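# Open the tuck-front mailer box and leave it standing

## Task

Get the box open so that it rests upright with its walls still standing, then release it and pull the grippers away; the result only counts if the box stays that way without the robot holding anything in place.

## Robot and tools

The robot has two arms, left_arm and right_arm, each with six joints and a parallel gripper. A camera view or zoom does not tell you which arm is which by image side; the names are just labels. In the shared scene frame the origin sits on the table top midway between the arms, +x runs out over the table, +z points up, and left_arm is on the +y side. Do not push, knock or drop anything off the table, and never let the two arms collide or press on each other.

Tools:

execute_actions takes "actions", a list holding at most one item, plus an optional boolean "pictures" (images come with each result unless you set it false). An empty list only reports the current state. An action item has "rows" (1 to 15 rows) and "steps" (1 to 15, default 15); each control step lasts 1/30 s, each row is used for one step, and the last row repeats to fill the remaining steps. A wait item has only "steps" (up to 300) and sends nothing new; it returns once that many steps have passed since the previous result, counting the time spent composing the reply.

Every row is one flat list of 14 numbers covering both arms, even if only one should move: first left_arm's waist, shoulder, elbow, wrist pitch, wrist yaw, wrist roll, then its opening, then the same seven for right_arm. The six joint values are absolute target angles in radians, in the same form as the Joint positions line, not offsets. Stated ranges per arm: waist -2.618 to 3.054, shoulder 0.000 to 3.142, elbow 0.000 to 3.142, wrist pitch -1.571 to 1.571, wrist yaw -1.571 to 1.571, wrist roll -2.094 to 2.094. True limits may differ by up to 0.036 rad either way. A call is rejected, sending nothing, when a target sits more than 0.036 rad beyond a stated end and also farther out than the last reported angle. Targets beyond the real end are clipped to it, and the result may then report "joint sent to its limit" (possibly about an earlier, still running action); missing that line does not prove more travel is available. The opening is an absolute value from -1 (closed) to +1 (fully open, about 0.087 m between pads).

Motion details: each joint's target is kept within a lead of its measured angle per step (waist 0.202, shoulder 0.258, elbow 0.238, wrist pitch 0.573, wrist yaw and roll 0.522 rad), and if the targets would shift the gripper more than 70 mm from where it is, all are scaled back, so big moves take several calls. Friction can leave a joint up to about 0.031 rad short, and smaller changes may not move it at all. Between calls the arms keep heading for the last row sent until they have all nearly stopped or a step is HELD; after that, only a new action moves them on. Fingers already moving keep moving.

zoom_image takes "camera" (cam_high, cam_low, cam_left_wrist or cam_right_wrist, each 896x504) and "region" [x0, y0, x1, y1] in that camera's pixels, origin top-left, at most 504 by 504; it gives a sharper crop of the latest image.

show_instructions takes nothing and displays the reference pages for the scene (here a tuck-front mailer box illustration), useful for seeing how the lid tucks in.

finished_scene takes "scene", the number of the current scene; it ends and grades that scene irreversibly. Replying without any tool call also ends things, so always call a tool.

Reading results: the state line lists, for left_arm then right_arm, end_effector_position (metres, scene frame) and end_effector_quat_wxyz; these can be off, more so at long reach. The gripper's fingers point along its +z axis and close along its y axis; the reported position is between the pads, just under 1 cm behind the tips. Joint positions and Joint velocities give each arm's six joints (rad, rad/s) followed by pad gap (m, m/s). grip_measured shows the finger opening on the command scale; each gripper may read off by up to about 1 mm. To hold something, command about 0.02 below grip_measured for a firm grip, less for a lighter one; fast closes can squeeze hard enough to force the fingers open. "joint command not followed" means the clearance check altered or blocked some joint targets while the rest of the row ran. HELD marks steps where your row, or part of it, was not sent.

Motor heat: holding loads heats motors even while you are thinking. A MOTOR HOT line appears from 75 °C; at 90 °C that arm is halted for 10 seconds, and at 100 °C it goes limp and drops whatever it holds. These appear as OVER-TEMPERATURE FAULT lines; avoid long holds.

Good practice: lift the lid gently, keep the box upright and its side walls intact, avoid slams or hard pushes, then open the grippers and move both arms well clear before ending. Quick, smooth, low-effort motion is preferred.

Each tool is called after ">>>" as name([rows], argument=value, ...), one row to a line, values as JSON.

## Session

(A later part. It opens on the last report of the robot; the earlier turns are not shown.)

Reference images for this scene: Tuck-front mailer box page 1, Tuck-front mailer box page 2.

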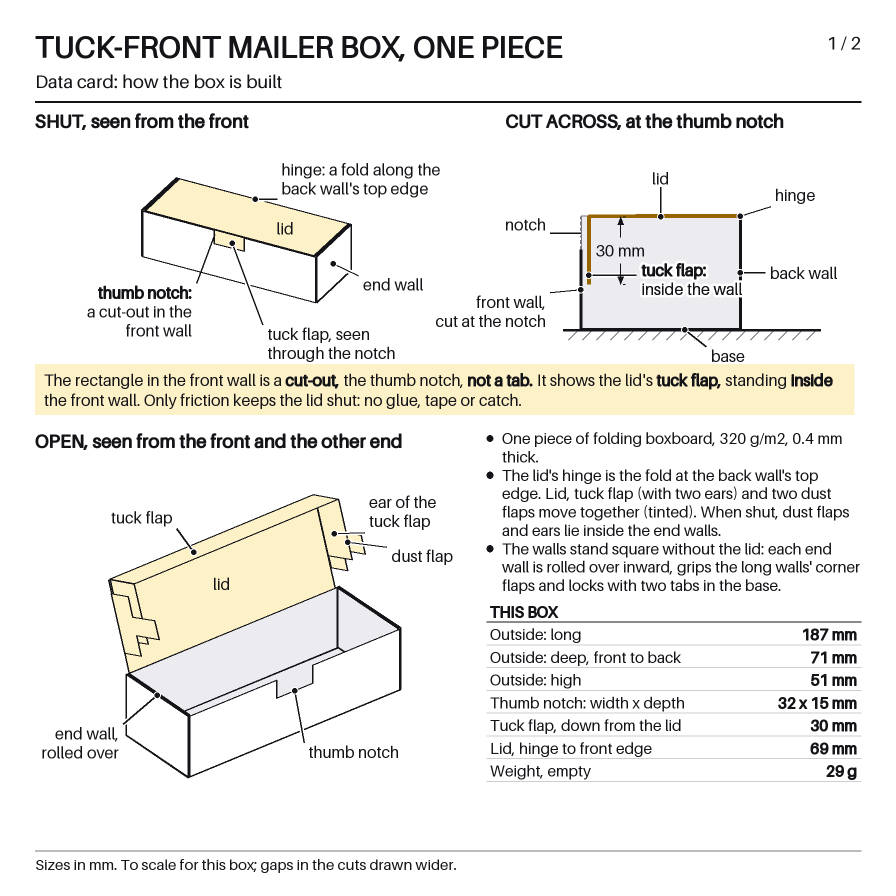

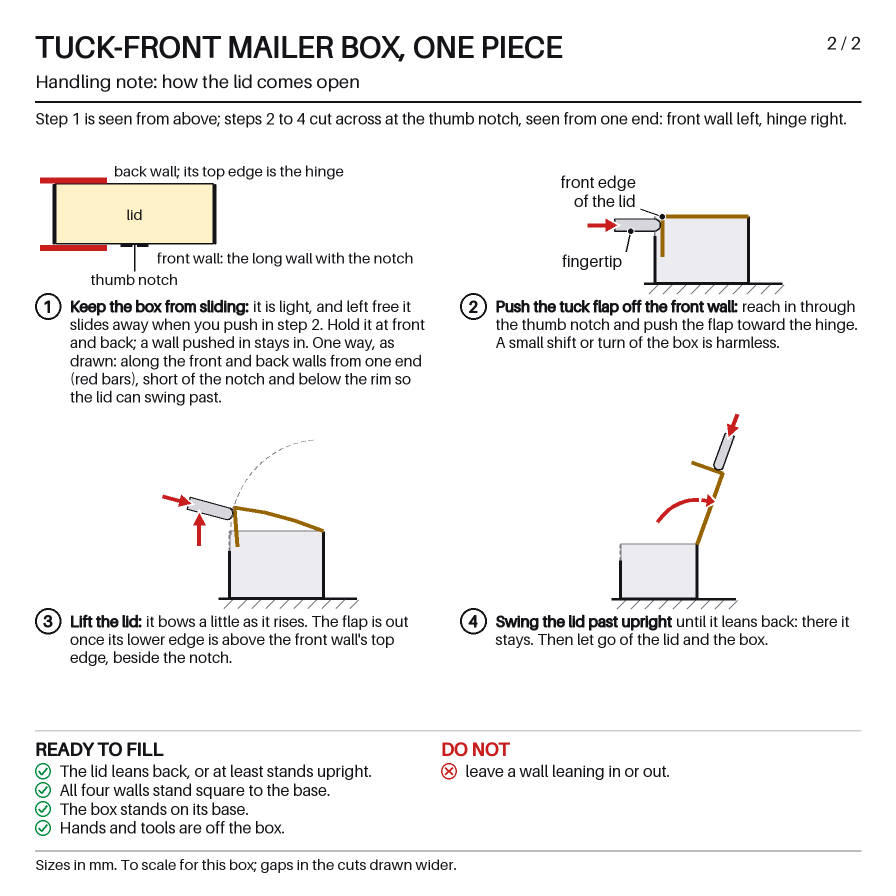

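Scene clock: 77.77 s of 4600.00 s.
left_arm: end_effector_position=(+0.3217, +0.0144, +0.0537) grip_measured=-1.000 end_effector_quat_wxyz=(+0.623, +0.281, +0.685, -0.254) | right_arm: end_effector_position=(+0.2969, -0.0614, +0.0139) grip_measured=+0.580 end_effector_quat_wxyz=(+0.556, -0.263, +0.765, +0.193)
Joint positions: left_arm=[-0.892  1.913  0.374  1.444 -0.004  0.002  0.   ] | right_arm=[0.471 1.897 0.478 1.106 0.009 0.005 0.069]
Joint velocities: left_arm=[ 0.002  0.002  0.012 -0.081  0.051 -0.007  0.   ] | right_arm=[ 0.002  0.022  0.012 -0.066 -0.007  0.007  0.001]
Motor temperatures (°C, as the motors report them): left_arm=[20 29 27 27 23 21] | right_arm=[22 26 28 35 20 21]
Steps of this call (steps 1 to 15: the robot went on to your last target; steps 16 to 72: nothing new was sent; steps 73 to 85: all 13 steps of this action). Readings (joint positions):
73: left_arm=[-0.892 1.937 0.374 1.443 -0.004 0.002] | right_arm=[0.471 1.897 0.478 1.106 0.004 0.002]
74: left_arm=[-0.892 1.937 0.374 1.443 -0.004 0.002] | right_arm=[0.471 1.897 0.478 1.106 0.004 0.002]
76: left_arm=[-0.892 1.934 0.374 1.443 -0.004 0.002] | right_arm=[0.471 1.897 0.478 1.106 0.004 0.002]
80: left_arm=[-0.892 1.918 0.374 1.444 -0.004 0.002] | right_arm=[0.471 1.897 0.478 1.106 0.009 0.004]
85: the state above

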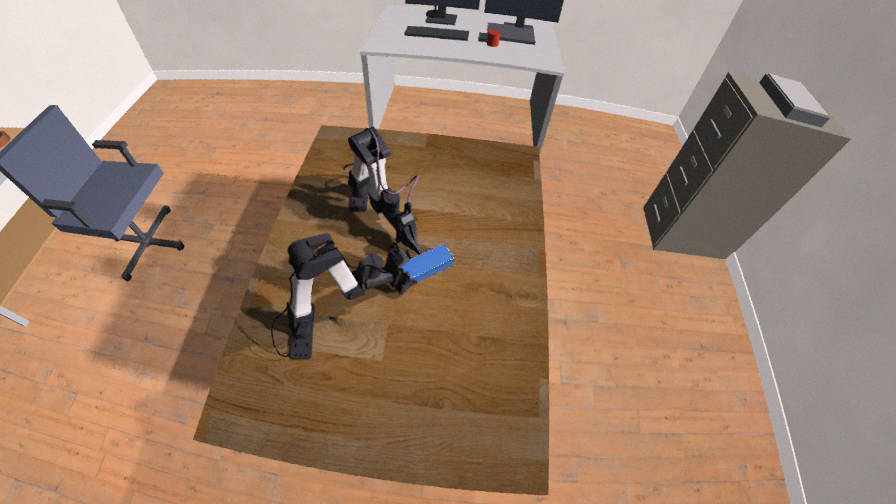

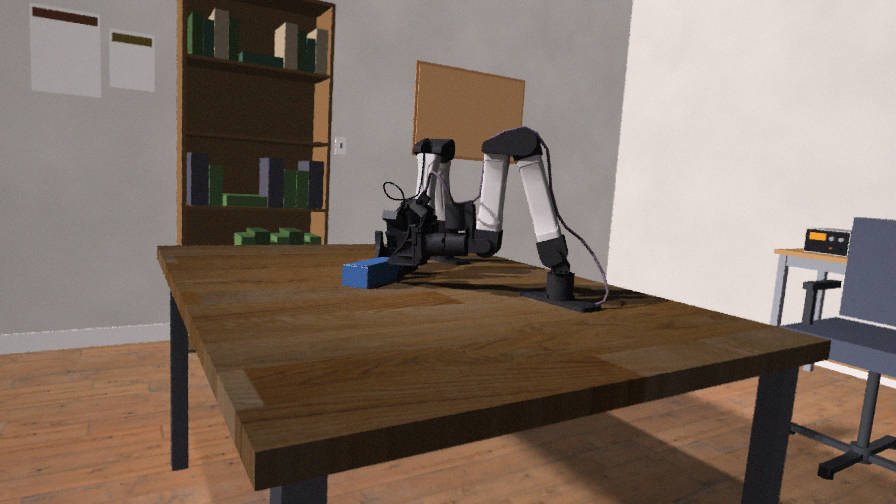

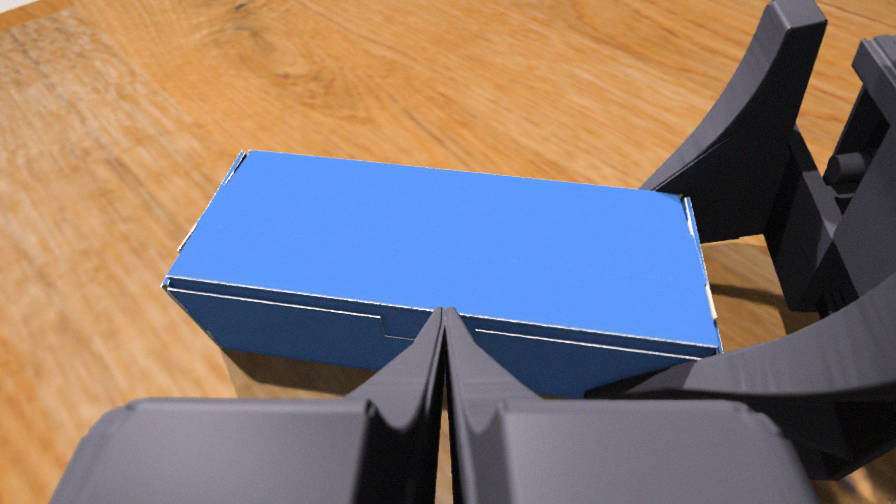

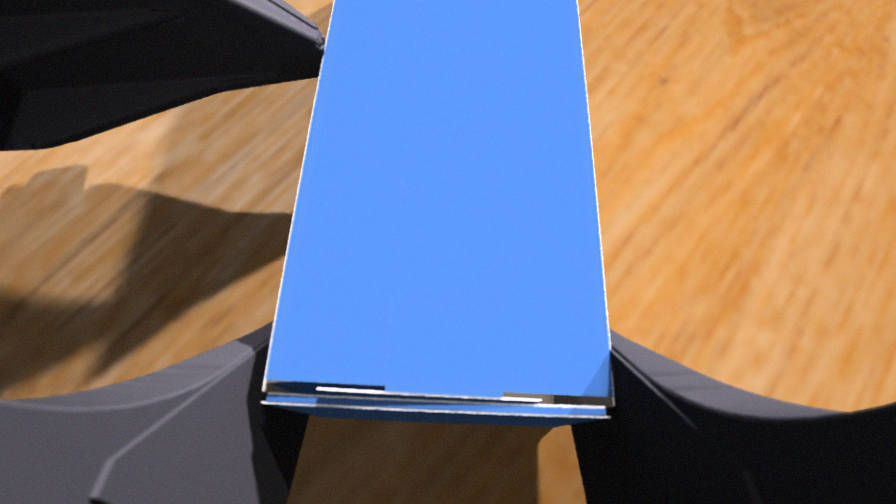

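>>> execute_actions([
  {"rows": [[-0.902,1.895,0.395,1.465,0,0.012,-1,0.486,1.915,0.50,1.065,-0.04,0.005,0.577],[-0.902,1.895,0.382,1.455,0,0.012,-1,0.482,1.915,0.50,1.075,-0.02,0.005,0.577],[-0.902,1.894,0.370,1.448,0,0.012,-1,0.479,1.915,0.50,1.085,-0.005,0.005,0.577],[-0.902,1.892,0.360,1.446,0,0.012,-1,0.478,1.915,0.50,1.090,0.0,0.005,0.577],[-0.902,1.889,0.355,1.446,0,0.012,-1,0.478,1.915,0.50,1.090,0.0,0.005,0.577],[-0.902,1.886,0.351,1.446,0,0.012,-1,0.478,1.915,0.50,1.090,0.0,0.005,0.577],[-0.902,1.883,0.347,1.446,0,0.012,-1,0.478,1.915,0.50,1.090,0.0,0.005,0.577],[-0.902,1.880,0.343,1.446,0,0.012,-1,0.478,1.915,0.50,1.090,0.0,0.005,0.577],[-0.902,1.878,0.339,1.446,0,0.012,-1,0.478,1.915,0.50,1.090,0.0,0.005,0.577],[-0.902,1.876,0.335,1.446,0,0.012,-1,0.478,1.915,0.50,1.090,0.0,0.005,0.577],[-0.902,1.876,0.331,1.446,0,0.012,-1,0.478,1.915,0.50,1.090,0.0,0.005,0.577],[-0.902,1.876,0.327,1.446,0,0.012,-1,0.478,1.915,0.50,1.090,0.0,0.005,0.577],[-0.902,1.876,0.324,1.446,0,0.012,-1,0.478,1.915,0.50,1.090,0.0,0.005,0.577]], "steps": 15},
])

Scene clock: 81.10 s of 4600.00 s.
left_arm: end_effector_position=(+0.3166, +0.0195, +0.0554) grip_measured=-1.000 end_effector_quat_wxyz=(+0.622, +0.281, +0.685, -0.253) | right_arm: end_effector_position=(+0.2975, -0.0620, +0.0141) grip_measured=+0.579 end_effector_quat_wxyz=(+0.557, -0.262, +0.765, +0.191)
Joint positions: left_arm=[-0.892  1.887  0.345  1.445 -0.004  0.002  0.   ] | right_arm=[0.471 1.897 0.478 1.106 0.014 0.006 0.069]
Joint velocities: left_arm=[-0.007 -0.017 -0.071 -0.051  0.007  0.081  0.   ] | right_arm=[ 0.002  0.012  0.002 -0.007 -0.007  0.022  0.001]
Motor temperatures (°C, as the motors report them): left_arm=[20 29 27 28 23 21] | right_arm=[22 26 28 34 20 21]
Steps of this call (steps 1 to 15: the robot went on to your last target; steps 16 to 85: nothing new was sent; steps 86 to 100: all 15 steps of this action). Readings (joint positions):
86: left_arm=[-0.892 1.913 0.374 1.443 -0.004 0.002] | right_arm=[0.471 1.897 0.478 1.106 0.011 0.005]
87: left_arm=[-0.892 1.913 0.374 1.443 -0.004 0.002] | right_arm=[0.471 1.897 0.478 1.106 0.013 0.005]
89: left_arm=[-0.892 1.913 0.374 1.440 -0.004 0.002] | right_arm=[0.471 1.897 0.478 1.106 0.014 0.006]
93: left_arm=[-0.892 1.904 0.366 1.439 -0.004 0.002] | right_arm=[0.471 1.897 0.478 1.106 0.014 0.006]
100: the state above

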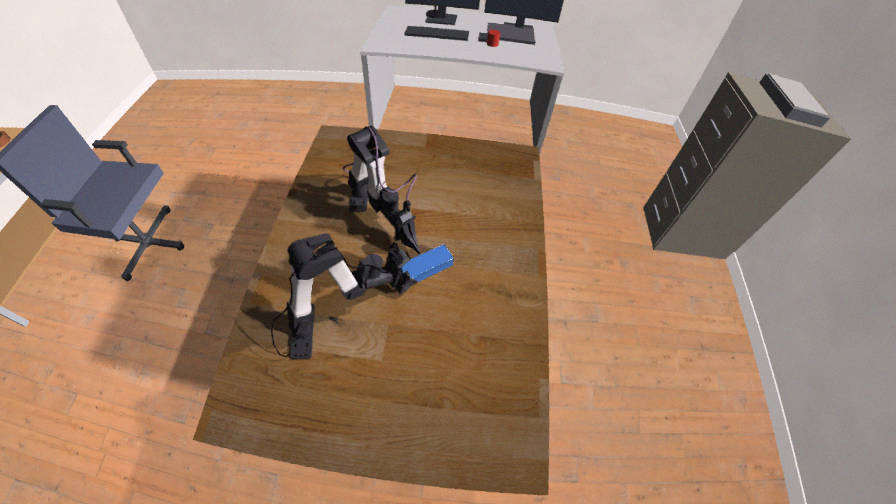

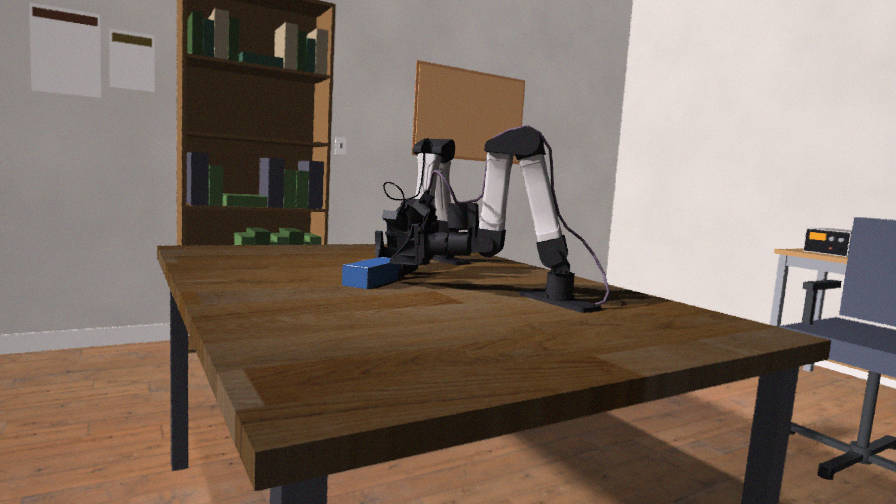

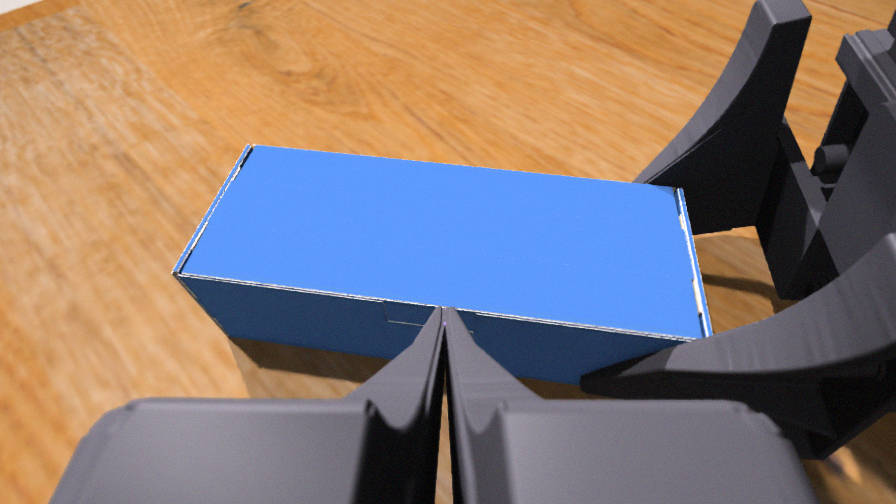

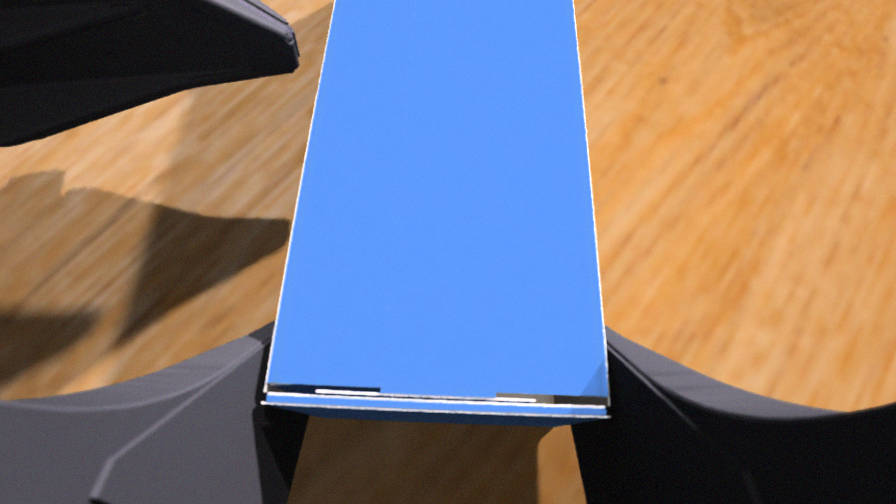

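>>> execute_actions([
  {"rows": [[-0.902,1.890,0.330,1.444,0,0.012,-1,0.478,1.915,0.50,1.090,0.0,0.005,0.577],[-0.902,1.903,0.336,1.444,0,0.012,-1,0.478,1.915,0.50,1.090,0.0,0.005,0.577],[-0.902,1.912,0.342,1.444,0,0.012,-1,0.478,1.915,0.50,1.090,0.0,0.005,0.577],[-0.902,1.919,0.347,1.444,0,0.012,-1,0.478,1.915,0.50,1.090,0.0,0.005,0.577],[-0.902,1.926,0.351,1.444,0,0.012,-1,0.478,1.915,0.50,1.090,0.0,0.005,0.577],[-0.902,1.932,0.354,1.444,0,0.012,-1,0.478,1.915,0.50,1.090,0.0,0.005,0.577],[-0.902,1.937,0.357,1.444,0,0.012,-1,0.478,1.915,0.50,1.090,0.0,0.005,0.577],[-0.902,1.941,0.360,1.444,0,0.012,-1,0.478,1.915,0.50,1.090,0.0,0.005,0.577],[-0.902,1.944,0.363,1.444,0,0.012,-1,0.478,1.915,0.50,1.090,0.0,0.005,0.577],[-0.902,1.947,0.366,1.444,0,0.012,-1,0.478,1.915,0.50,1.090,0.0,0.005,0.577],[-0.902,1.950,0.369,1.444,0,0.012,-1,0.478,1.915,0.50,1.090,0.0,0.005,0.577],[-0.902,1.952,0.372,1.444,0,0.012,-1,0.478,1.915,0.50,1.090,0.0,0.005,0.577]], "steps": 15},
])

Scene clock: 84.33 s of 4600.00 s.
left_arm: end_effector_position=(+0.3167, +0.0193, +0.0412) grip_measured=-1.000 end_effector_quat_wxyz=(+0.611, +0.285, +0.695, -0.249) | right_arm: end_effector_position=(+0.2975, -0.0620, +0.0141) grip_measured=+0.579 end_effector_quat_wxyz=(+0.557, -0.262, +0.765, +0.191)
Joint positions: left_arm=[-0.892  1.932  0.355  1.448 -0.004  0.002  0.   ] | right_arm=[0.471 1.897 0.478 1.106 0.014 0.006 0.069]
Joint velocities: left_arm=[ 0.012 -0.007  0.046  0.007 -0.007  0.022  0.   ] | right_arm=[-0.012 -0.012 -0.002  0.11  -0.022  0.007 -0.001]
Motor temperatures (°C, as the motors report them): left_arm=[20 29 26 28 23 21] | right_arm=[22 27 28 34 20 21]
Steps of this call (steps 1 to 15: the robot went on to your last target; steps 16 to 82: nothing new was sent; steps 83 to 97: all 15 steps of this action). Readings (joint positions):
83: left_arm=[-0.892 1.887 0.343 1.445 -0.004 0.002] | right_arm=[0.471 1.897 0.478 1.106 0.014 0.006]
84: left_arm=[-0.892 1.887 0.343 1.445 -0.004 0.002] | right_arm=[0.471 1.897 0.478 1.106 0.014 0.006]
86: left_arm=[-0.892 1.889 0.343 1.446 -0.004 0.002] | right_arm=[0.471 1.897 0.478 1.106 0.014 0.006]
90: left_arm=[-0.892 1.910 0.343 1.448 -0.004 0.002] | right_arm=[0.471 1.897 0.478 1.106 0.014 0.006]
97: the state above

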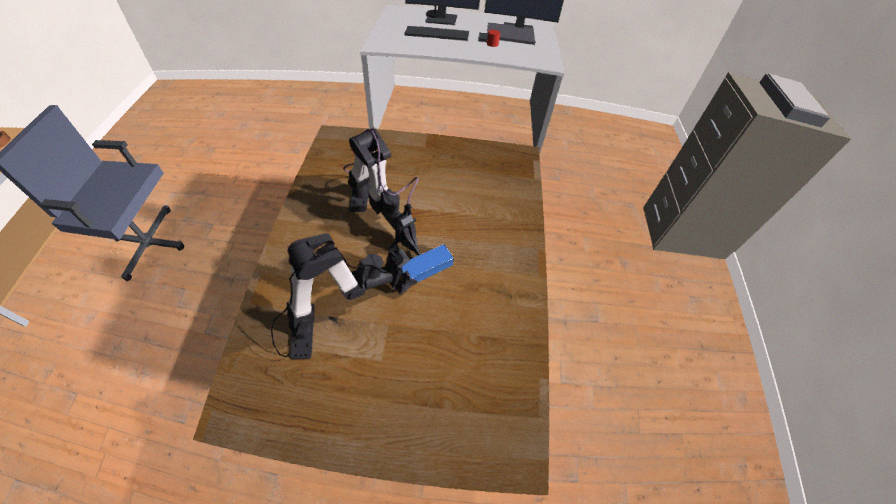

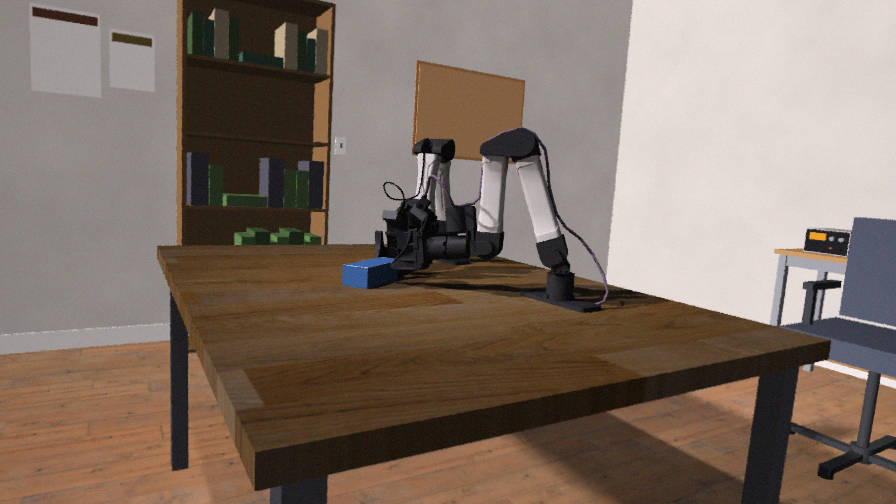

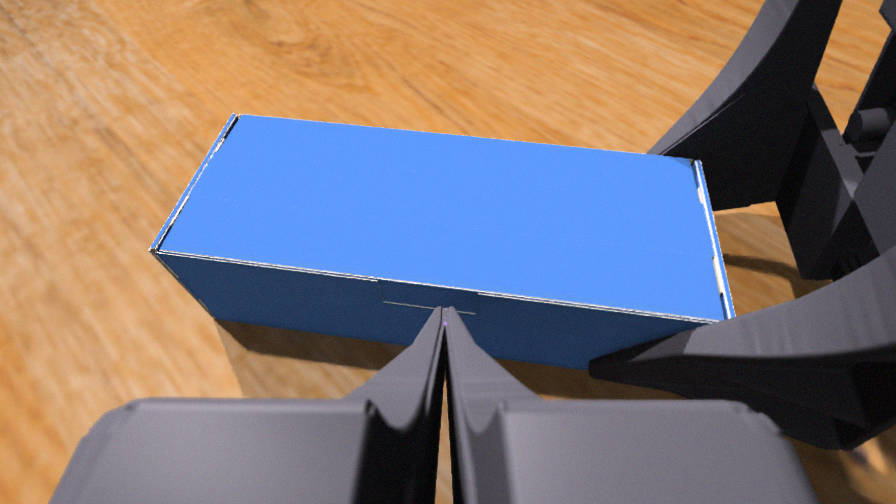

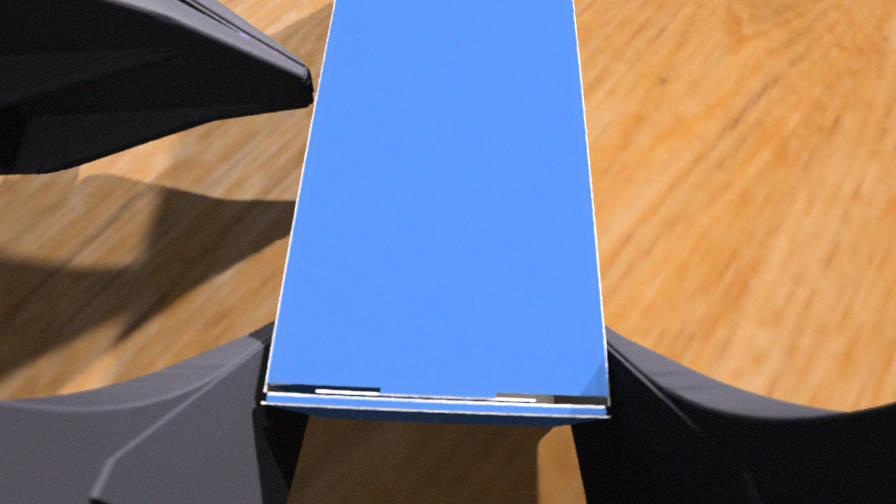

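>>> execute_actions([
  {"rows": [[-0.902,1.954,0.375,1.446,0,0.012,-1,0.478,1.915,0.50,1.088,0.0,0.005,0.577],[-0.902,1.956,0.378,1.446,0,0.012,-1,0.478,1.915,0.50,1.086,0.0,0.005,0.577],[-0.902,1.958,0.381,1.446,0,0.012,-1,0.478,1.915,0.50,1.084,0.0,0.005,0.577],[-0.902,1.960,0.384,1.446,0,0.012,-1,0.478,1.915,0.50,1.082,0.0,0.005,0.577],[-0.902,1.961,0.387,1.448,0,0.012,-1,0.479,1.915,0.50,1.080,-0.003,0.005,0.577],[-0.902,1.961,0.390,1.450,0,0.012,-1,0.480,1.915,0.50,1.078,-0.008,0.005,0.577],[-0.902,1.961,0.393,1.452,0,0.012,-1,0.481,1.915,0.50,1.075,-0.015,0.005,0.577],[-0.902,1.958,0.396,1.454,0,0.012,-1,0.482,1.915,0.50,1.072,-0.022,0.005,0.577],[-0.902,1.954,0.399,1.457,0,0.012,-1,0.484,1.915,0.50,1.069,-0.030,0.005,0.577],[-0.902,1.950,0.402,1.460,0,0.012,-1,0.485,1.915,0.50,1.066,-0.037,0.005,0.577],[-0.902,1.946,0.405,1.463,0,0.012,-1,0.486,1.915,0.50,1.063,-0.044,0.005,0.577],[-0.902,1.942,0.408,1.466,0,0.012,-1,0.487,1.915,0.50,1.060,-0.050,0.005,0.577],[-0.902,1.938,0.411,1.470,0,0.012,-1,0.488,1.915,0.50,1.058,-0.055,0.005,0.577],[-0.902,1.934,0.413,1.473,0,0.012,-1,0.489,1.915,0.50,1.056,-0.058,0.005,0.577],[-0.902,1.930,0.415,1.476,0,0.012,-1,0.490,1.915,0.50,1.055,-0.060,0.005,0.577]], "steps": 15},
])

Scene clock: 86.87 s of 4600.00 s.
left_arm: end_effector_position=(+0.3222, +0.0139, +0.0461) grip_measured=-1.000 end_effector_quat_wxyz=(+0.617, +0.283, +0.690, -0.251) | right_arm: end_effector_position=(+0.2974, -0.0620, +0.0139) grip_measured=+0.579 end_effector_quat_wxyz=(+0.556, -0.262, +0.765, +0.191)
Joint positions: left_arm=[-0.892  1.94   0.38   1.448 -0.004  0.002  0.   ] | right_arm=[0.471 1.897 0.478 1.106 0.014 0.006 0.069]
Joint velocities: left_arm=[-0.012  0.007  0.022 -0.007  0.051 -0.007  0.   ] | right_arm=[ 0.007  0.012 -0.017 -0.022 -0.007  0.007  0.   ]
Motor temperatures (°C, as the motors report them): left_arm=[20 29 26 28 23 21] | right_arm=[22 27 28 34 20 21]
Steps of this call (steps 1 to 15: the robot went on to your last target; steps 16 to 61: nothing new was sent; steps 62 to 76: all 15 steps of this action). Readings (joint positions):
62: left_arm=[-0.892 1.932 0.356 1.448 -0.004 0.002] | right_arm=[0.471 1.897 0.478 1.106 0.014 0.006]
63: left_arm=[-0.892 1.932 0.356 1.448 -0.004 0.002] | right_arm=[0.471 1.897 0.478 1.106 0.014 0.006]
65: left_arm=[-0.892 1.934 0.360 1.448 -0.004 0.002] | right_arm=[0.471 1.897 0.478 1.106 0.014 0.006]
69: left_arm=[-0.892 1.940 0.374 1.448 -0.004 0.002] | right_arm=[0.471 1.897 0.478 1.106 0.013 0.006]
76: the state above

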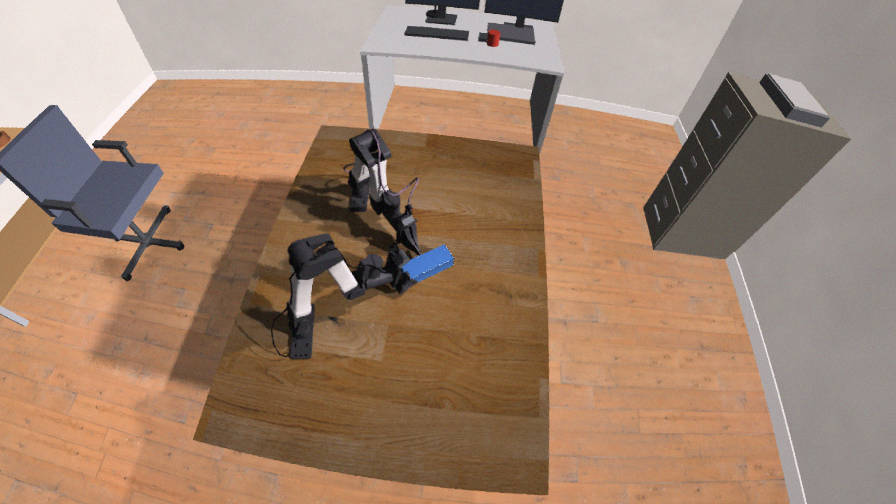

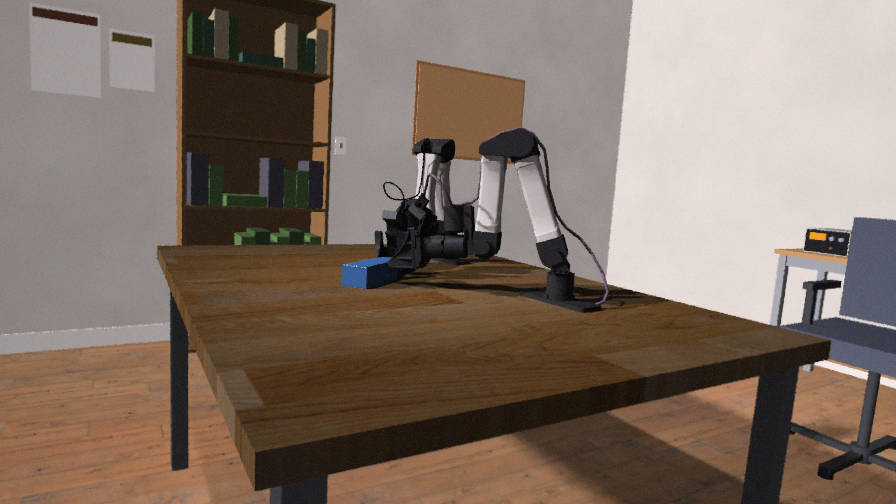

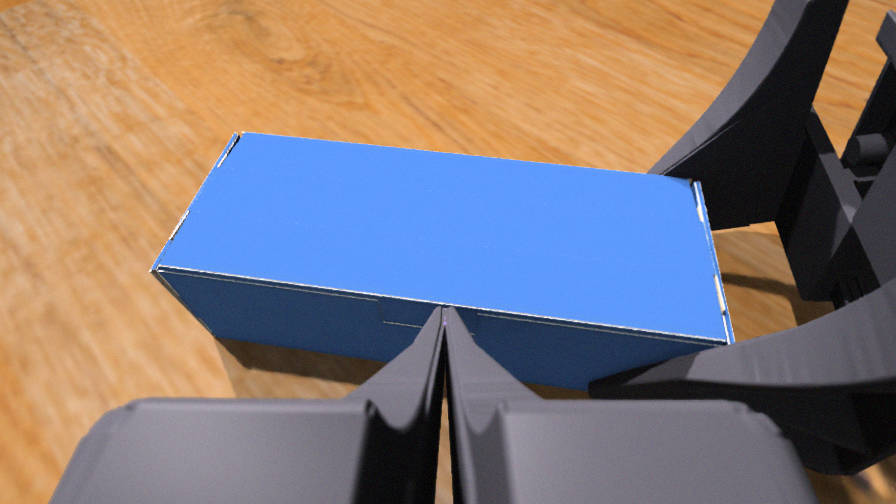

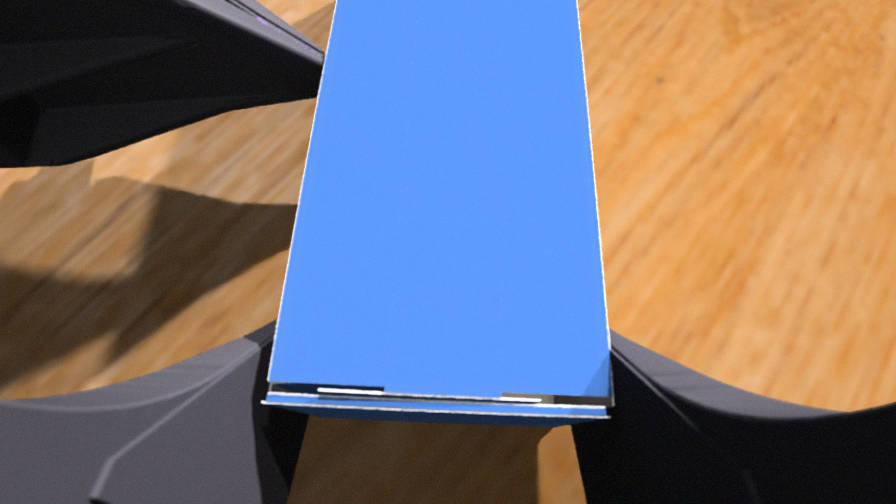

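Tip is now fully below the lid edge. Lift.

>>> execute_actions([
  {"rows": [[-0.902,1.926,0.416,1.478,0,0.012,-1,0.490,1.915,0.50,1.054,-0.064,0.005,0.577],[-0.902,1.922,0.417,1.480,0,0.012,-1,0.491,1.915,0.50,1.053,-0.067,0.005,0.577],[-0.902,1.919,0.418,1.482,0,0.012,-1,0.491,1.915,0.50,1.052,-0.070,0.005,0.577],[-0.902,1.916,0.418,1.484,0,0.012,-1,0.492,1.915,0.50,1.051,-0.072,0.005,0.577],[-0.902,1.913,0.419,1.486,0,0.012,-1,0.492,1.915,0.50,1.050,-0.074,0.005,0.577],[-0.902,1.910,0.419,1.488,0,0.012,-1,0.492,1.915,0.50,1.050,-0.075,0.005,0.577],[-0.902,1.907,0.420,1.490,0,0.012,-1,0.492,1.915,0.50,1.050,-0.075,0.005,0.577],[-0.902,1.904,0.420,1.490,0,0.012,-1,0.492,1.915,0.50,1.050,-0.075,0.005,0.577],[-0.902,1.901,0.420,1.490,0,0.012,-1,0.492,1.915,0.50,1.050,-0.075,0.005,0.577],[-0.902,1.898,0.420,1.490,0,0.012,-1,0.492,1.915,0.50,1.050,-0.075,0.005,0.577],[-0.902,1.895,0.420,1.490,0,0.012,-1,0.492,1.915,0.50,1.050,-0.075,0.005,0.577],[-0.902,1.892,0.420,1.490,0,0.012,-1,0.492,1.915,0.50,1.050,-0.075,0.005,0.577]], "steps": 15},
])

Scene clock: 89.07 s of 4600.00 s.
left_arm: end_effector_position=(+0.3237, +0.0122, +0.0587) grip_measured=-1.000 end_effector_quat_wxyz=(+0.628, +0.279, +0.680, -0.256) | right_arm: end_effector_position=(+0.2976, -0.0623, +0.0138) grip_measured=+0.579 end_effector_quat_wxyz=(+0.556, -0.260, +0.766, +0.191)
Joint positions: left_arm=[-0.892  1.91   0.382  1.449 -0.003  0.002  0.   ] | right_arm=[0.471 1.897 0.478 1.105 0.016 0.008 0.069]
Joint velocities: left_arm=[-0.002 -0.051 -0.007  0.037 -0.022  0.037  0.   ] | right_arm=[-0.002 -0.022 -0.012  0.022  0.007  0.022 -0.001]
Motor temperatures (°C, as the motors report them): left_arm=[20 29 27 29 23 21] | right_arm=[22 27 28 34 20 21]
Steps of this call (steps 1 to 15: the robot went on to your last target; steps 16 to 51: nothing new was sent; steps 52 to 66: all 15 steps of this action). Readings (joint positions):
52: left_arm=[-0.892 1.940 0.382 1.448 -0.004 0.002] | right_arm=[0.471 1.897 0.478 1.106 0.016 0.007]
53: left_arm=[-0.892 1.940 0.382 1.448 -0.004 0.002] | right_arm=[0.471 1.897 0.478 1.105 0.016 0.007]
55: left_arm=[-0.892 1.940 0.382 1.448 -0.004 0.002] | right_arm=[0.471 1.897 0.478 1.105 0.016 0.007]
59: left_arm=[-0.892 1.931 0.382 1.448 -0.004 0.002] | right_arm=[0.471 1.897 0.478 1.105 0.016 0.007]
66: the state above

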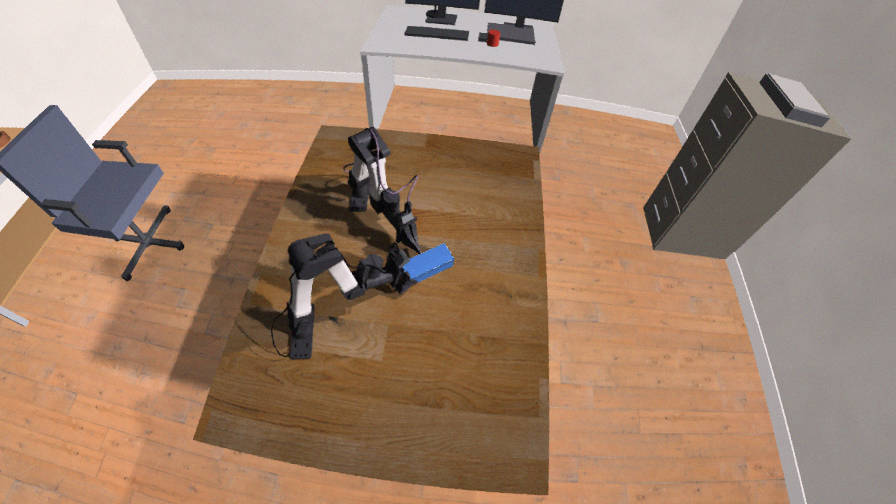

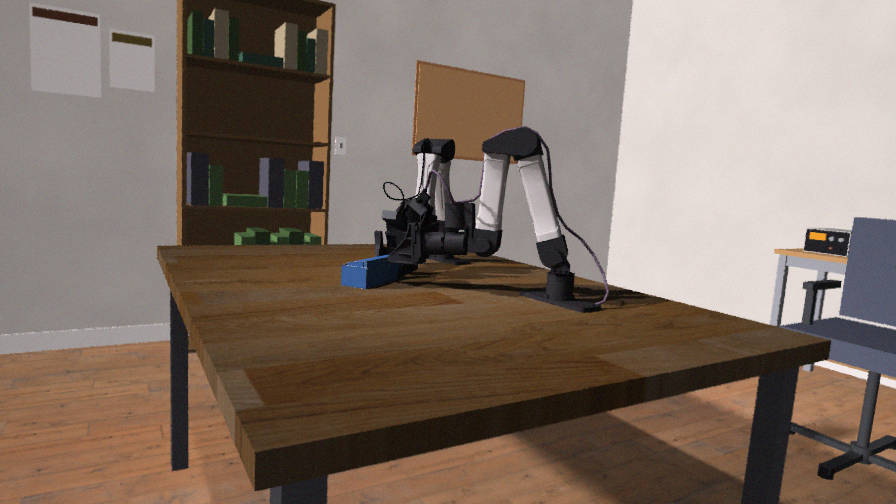

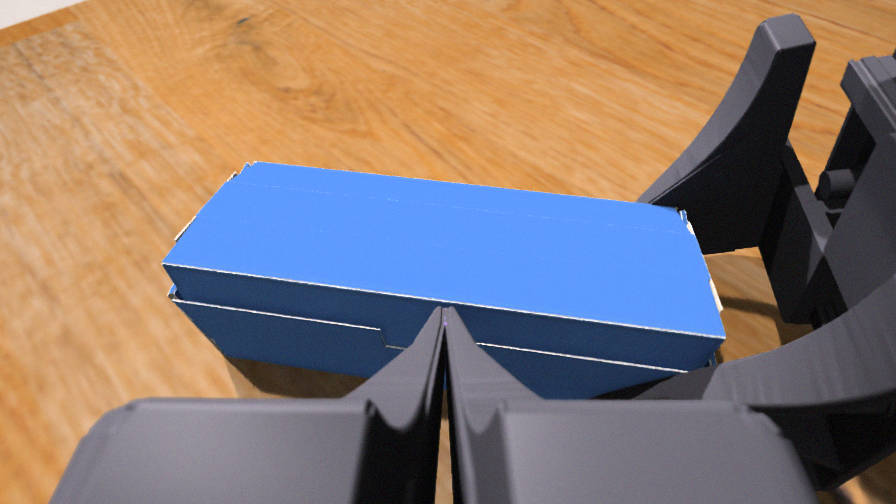

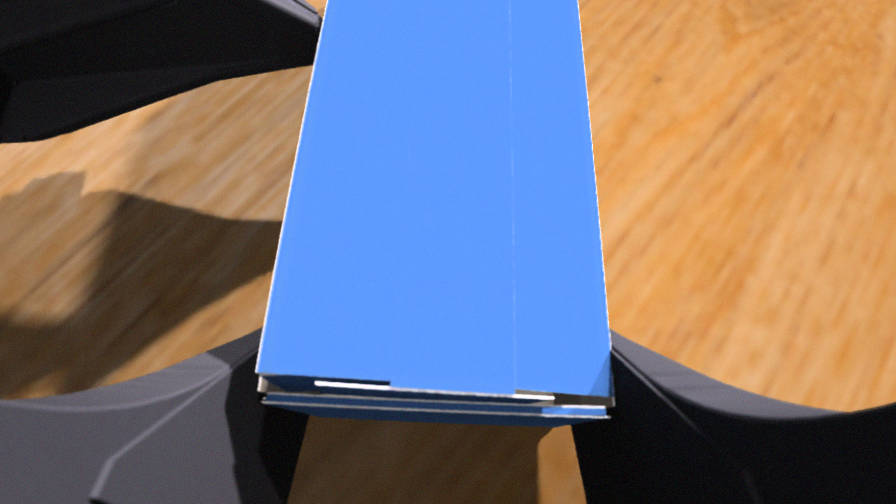

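Going well. Continue.

>>> execute_actions([
  {"rows": [[-0.902,1.889,0.421,1.490,0,0.012,-1,0.492,1.915,0.50,1.050,-0.075,0.005,0.577],[-0.902,1.886,0.422,1.490,0,0.012,-1,0.492,1.915,0.50,1.050,-0.075,0.005,0.577],[-0.902,1.883,0.423,1.490,0,0.012,-1,0.492,1.915,0.50,1.050,-0.075,0.005,0.577],[-0.902,1.880,0.424,1.490,0,0.012,-1,0.492,1.915,0.50,1.050,-0.075,0.005,0.577],[-0.902,1.877,0.425,1.490,0,0.012,-1,0.492,1.915,0.50,1.050,-0.075,0.005,0.577],[-0.902,1.874,0.426,1.490,0,0.012,-1,0.492,1.915,0.50,1.050,-0.075,0.005,0.577],[-0.902,1.871,0.427,1.490,0,0.012,-1,0.492,1.915,0.50,1.050,-0.072,0.005,0.577],[-0.902,1.868,0.428,1.490,0,0.012,-1,0.491,1.915,0.50,1.050,-0.070,0.005,0.577]], "steps": 10},
])

Scene clock: 90.43 s of 4600.00 s.
left_arm: end_effector_position=(+0.3278, +0.0074, +0.0789) grip_measured=-1.000 end_effector_quat_wxyz=(+0.647, +0.272, +0.661, -0.265) | right_arm: end_effector_position=(+0.2987, -0.0637, +0.0139) grip_measured=+0.579 end_effector_quat_wxyz=(+0.557, -0.257, +0.767, +0.188)
Joint positions: left_arm=[-0.892  1.882  0.396  1.465  0.     0.002  0.   ] | right_arm=[0.469 1.897 0.478 1.105 0.022 0.009 0.069]
Joint velocities: left_arm=[-0.022 -0.149  0.09   0.168  0.037  0.007  0.   ] | right_arm=[-0.032 -0.002 -0.007  0.022 -0.037  0.037  0.   ]
Motor temperatures (°C, as the motors report them): left_arm=[20 29 27 29 23 21] | right_arm=[22 27 28 34 20 21]
Steps of this call (steps 1 to 15: the robot went on to your last target; steps 16 to 31: nothing new was sent; steps 32 to 41: all 10 steps of this action). Readings (joint positions):
32: left_arm=[-0.892 1.909 0.382 1.450 -0.002 0.002] | right_arm=[0.471 1.897 0.478 1.105 0.016 0.008]
33: left_arm=[-0.892 1.909 0.382 1.450 -0.002 0.002] | right_arm=[0.471 1.897 0.478 1.105 0.016 0.008]
35: left_arm=[-0.892 1.908 0.382 1.450 -0.002 0.002] | right_arm=[0.471 1.897 0.478 1.105 0.016 0.008]
39: left_arm=[-0.892 1.892 0.390 1.454 -0.001 0.002] | right_arm=[0.471 1.897 0.478 1.105 0.021 0.009]
41: the state above

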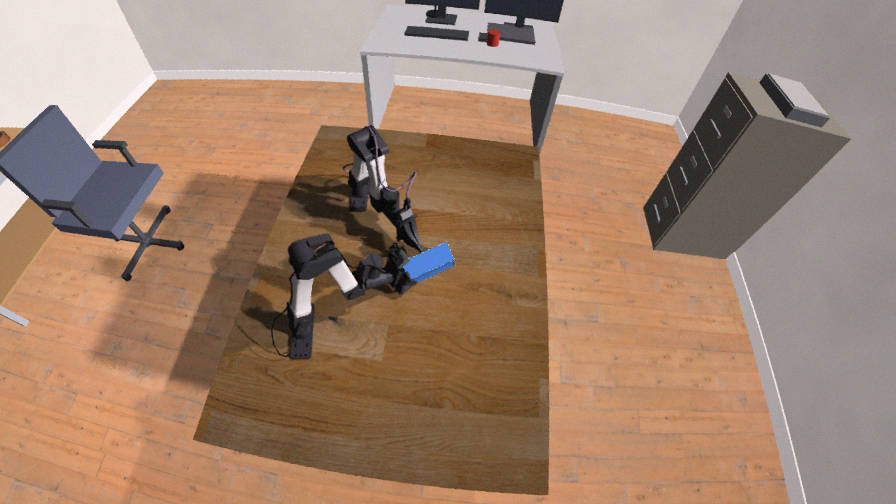

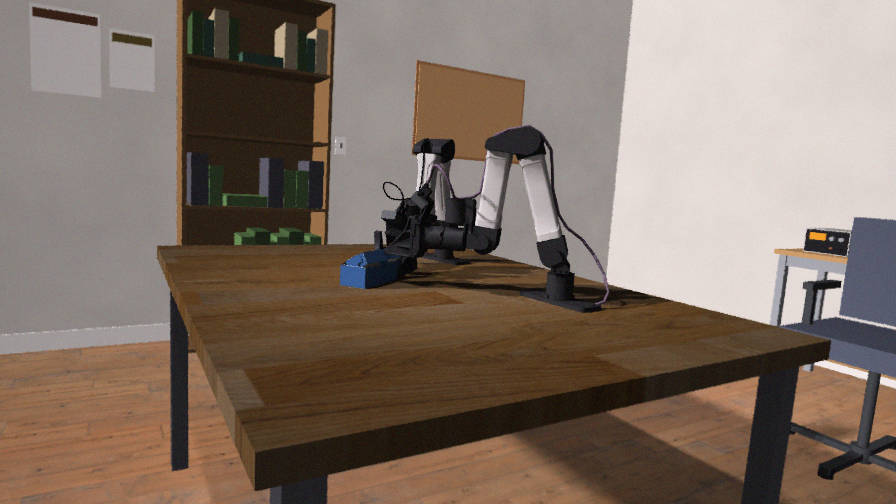

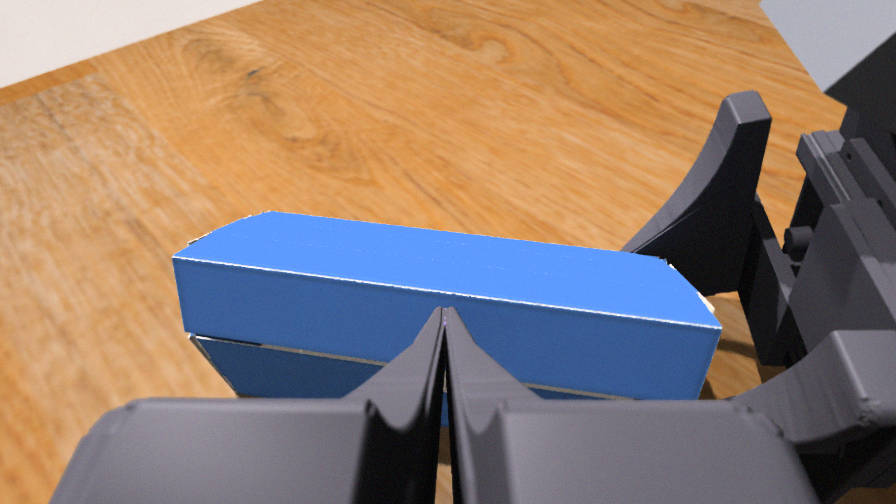

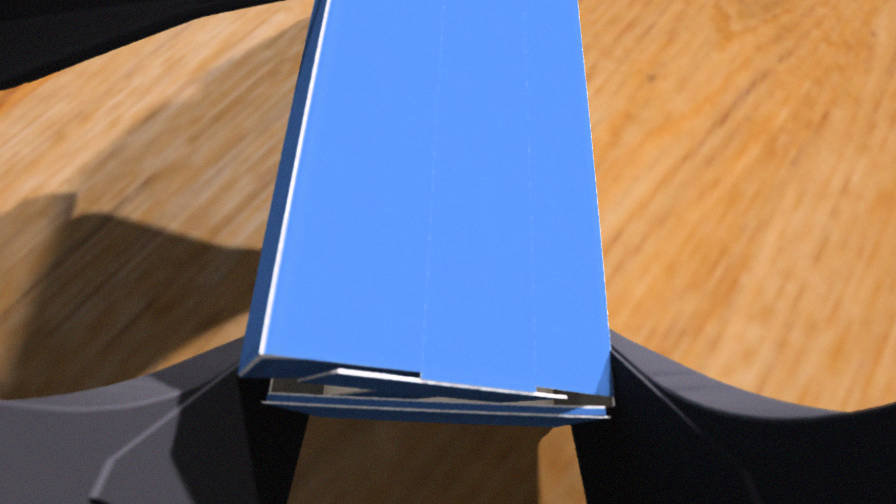

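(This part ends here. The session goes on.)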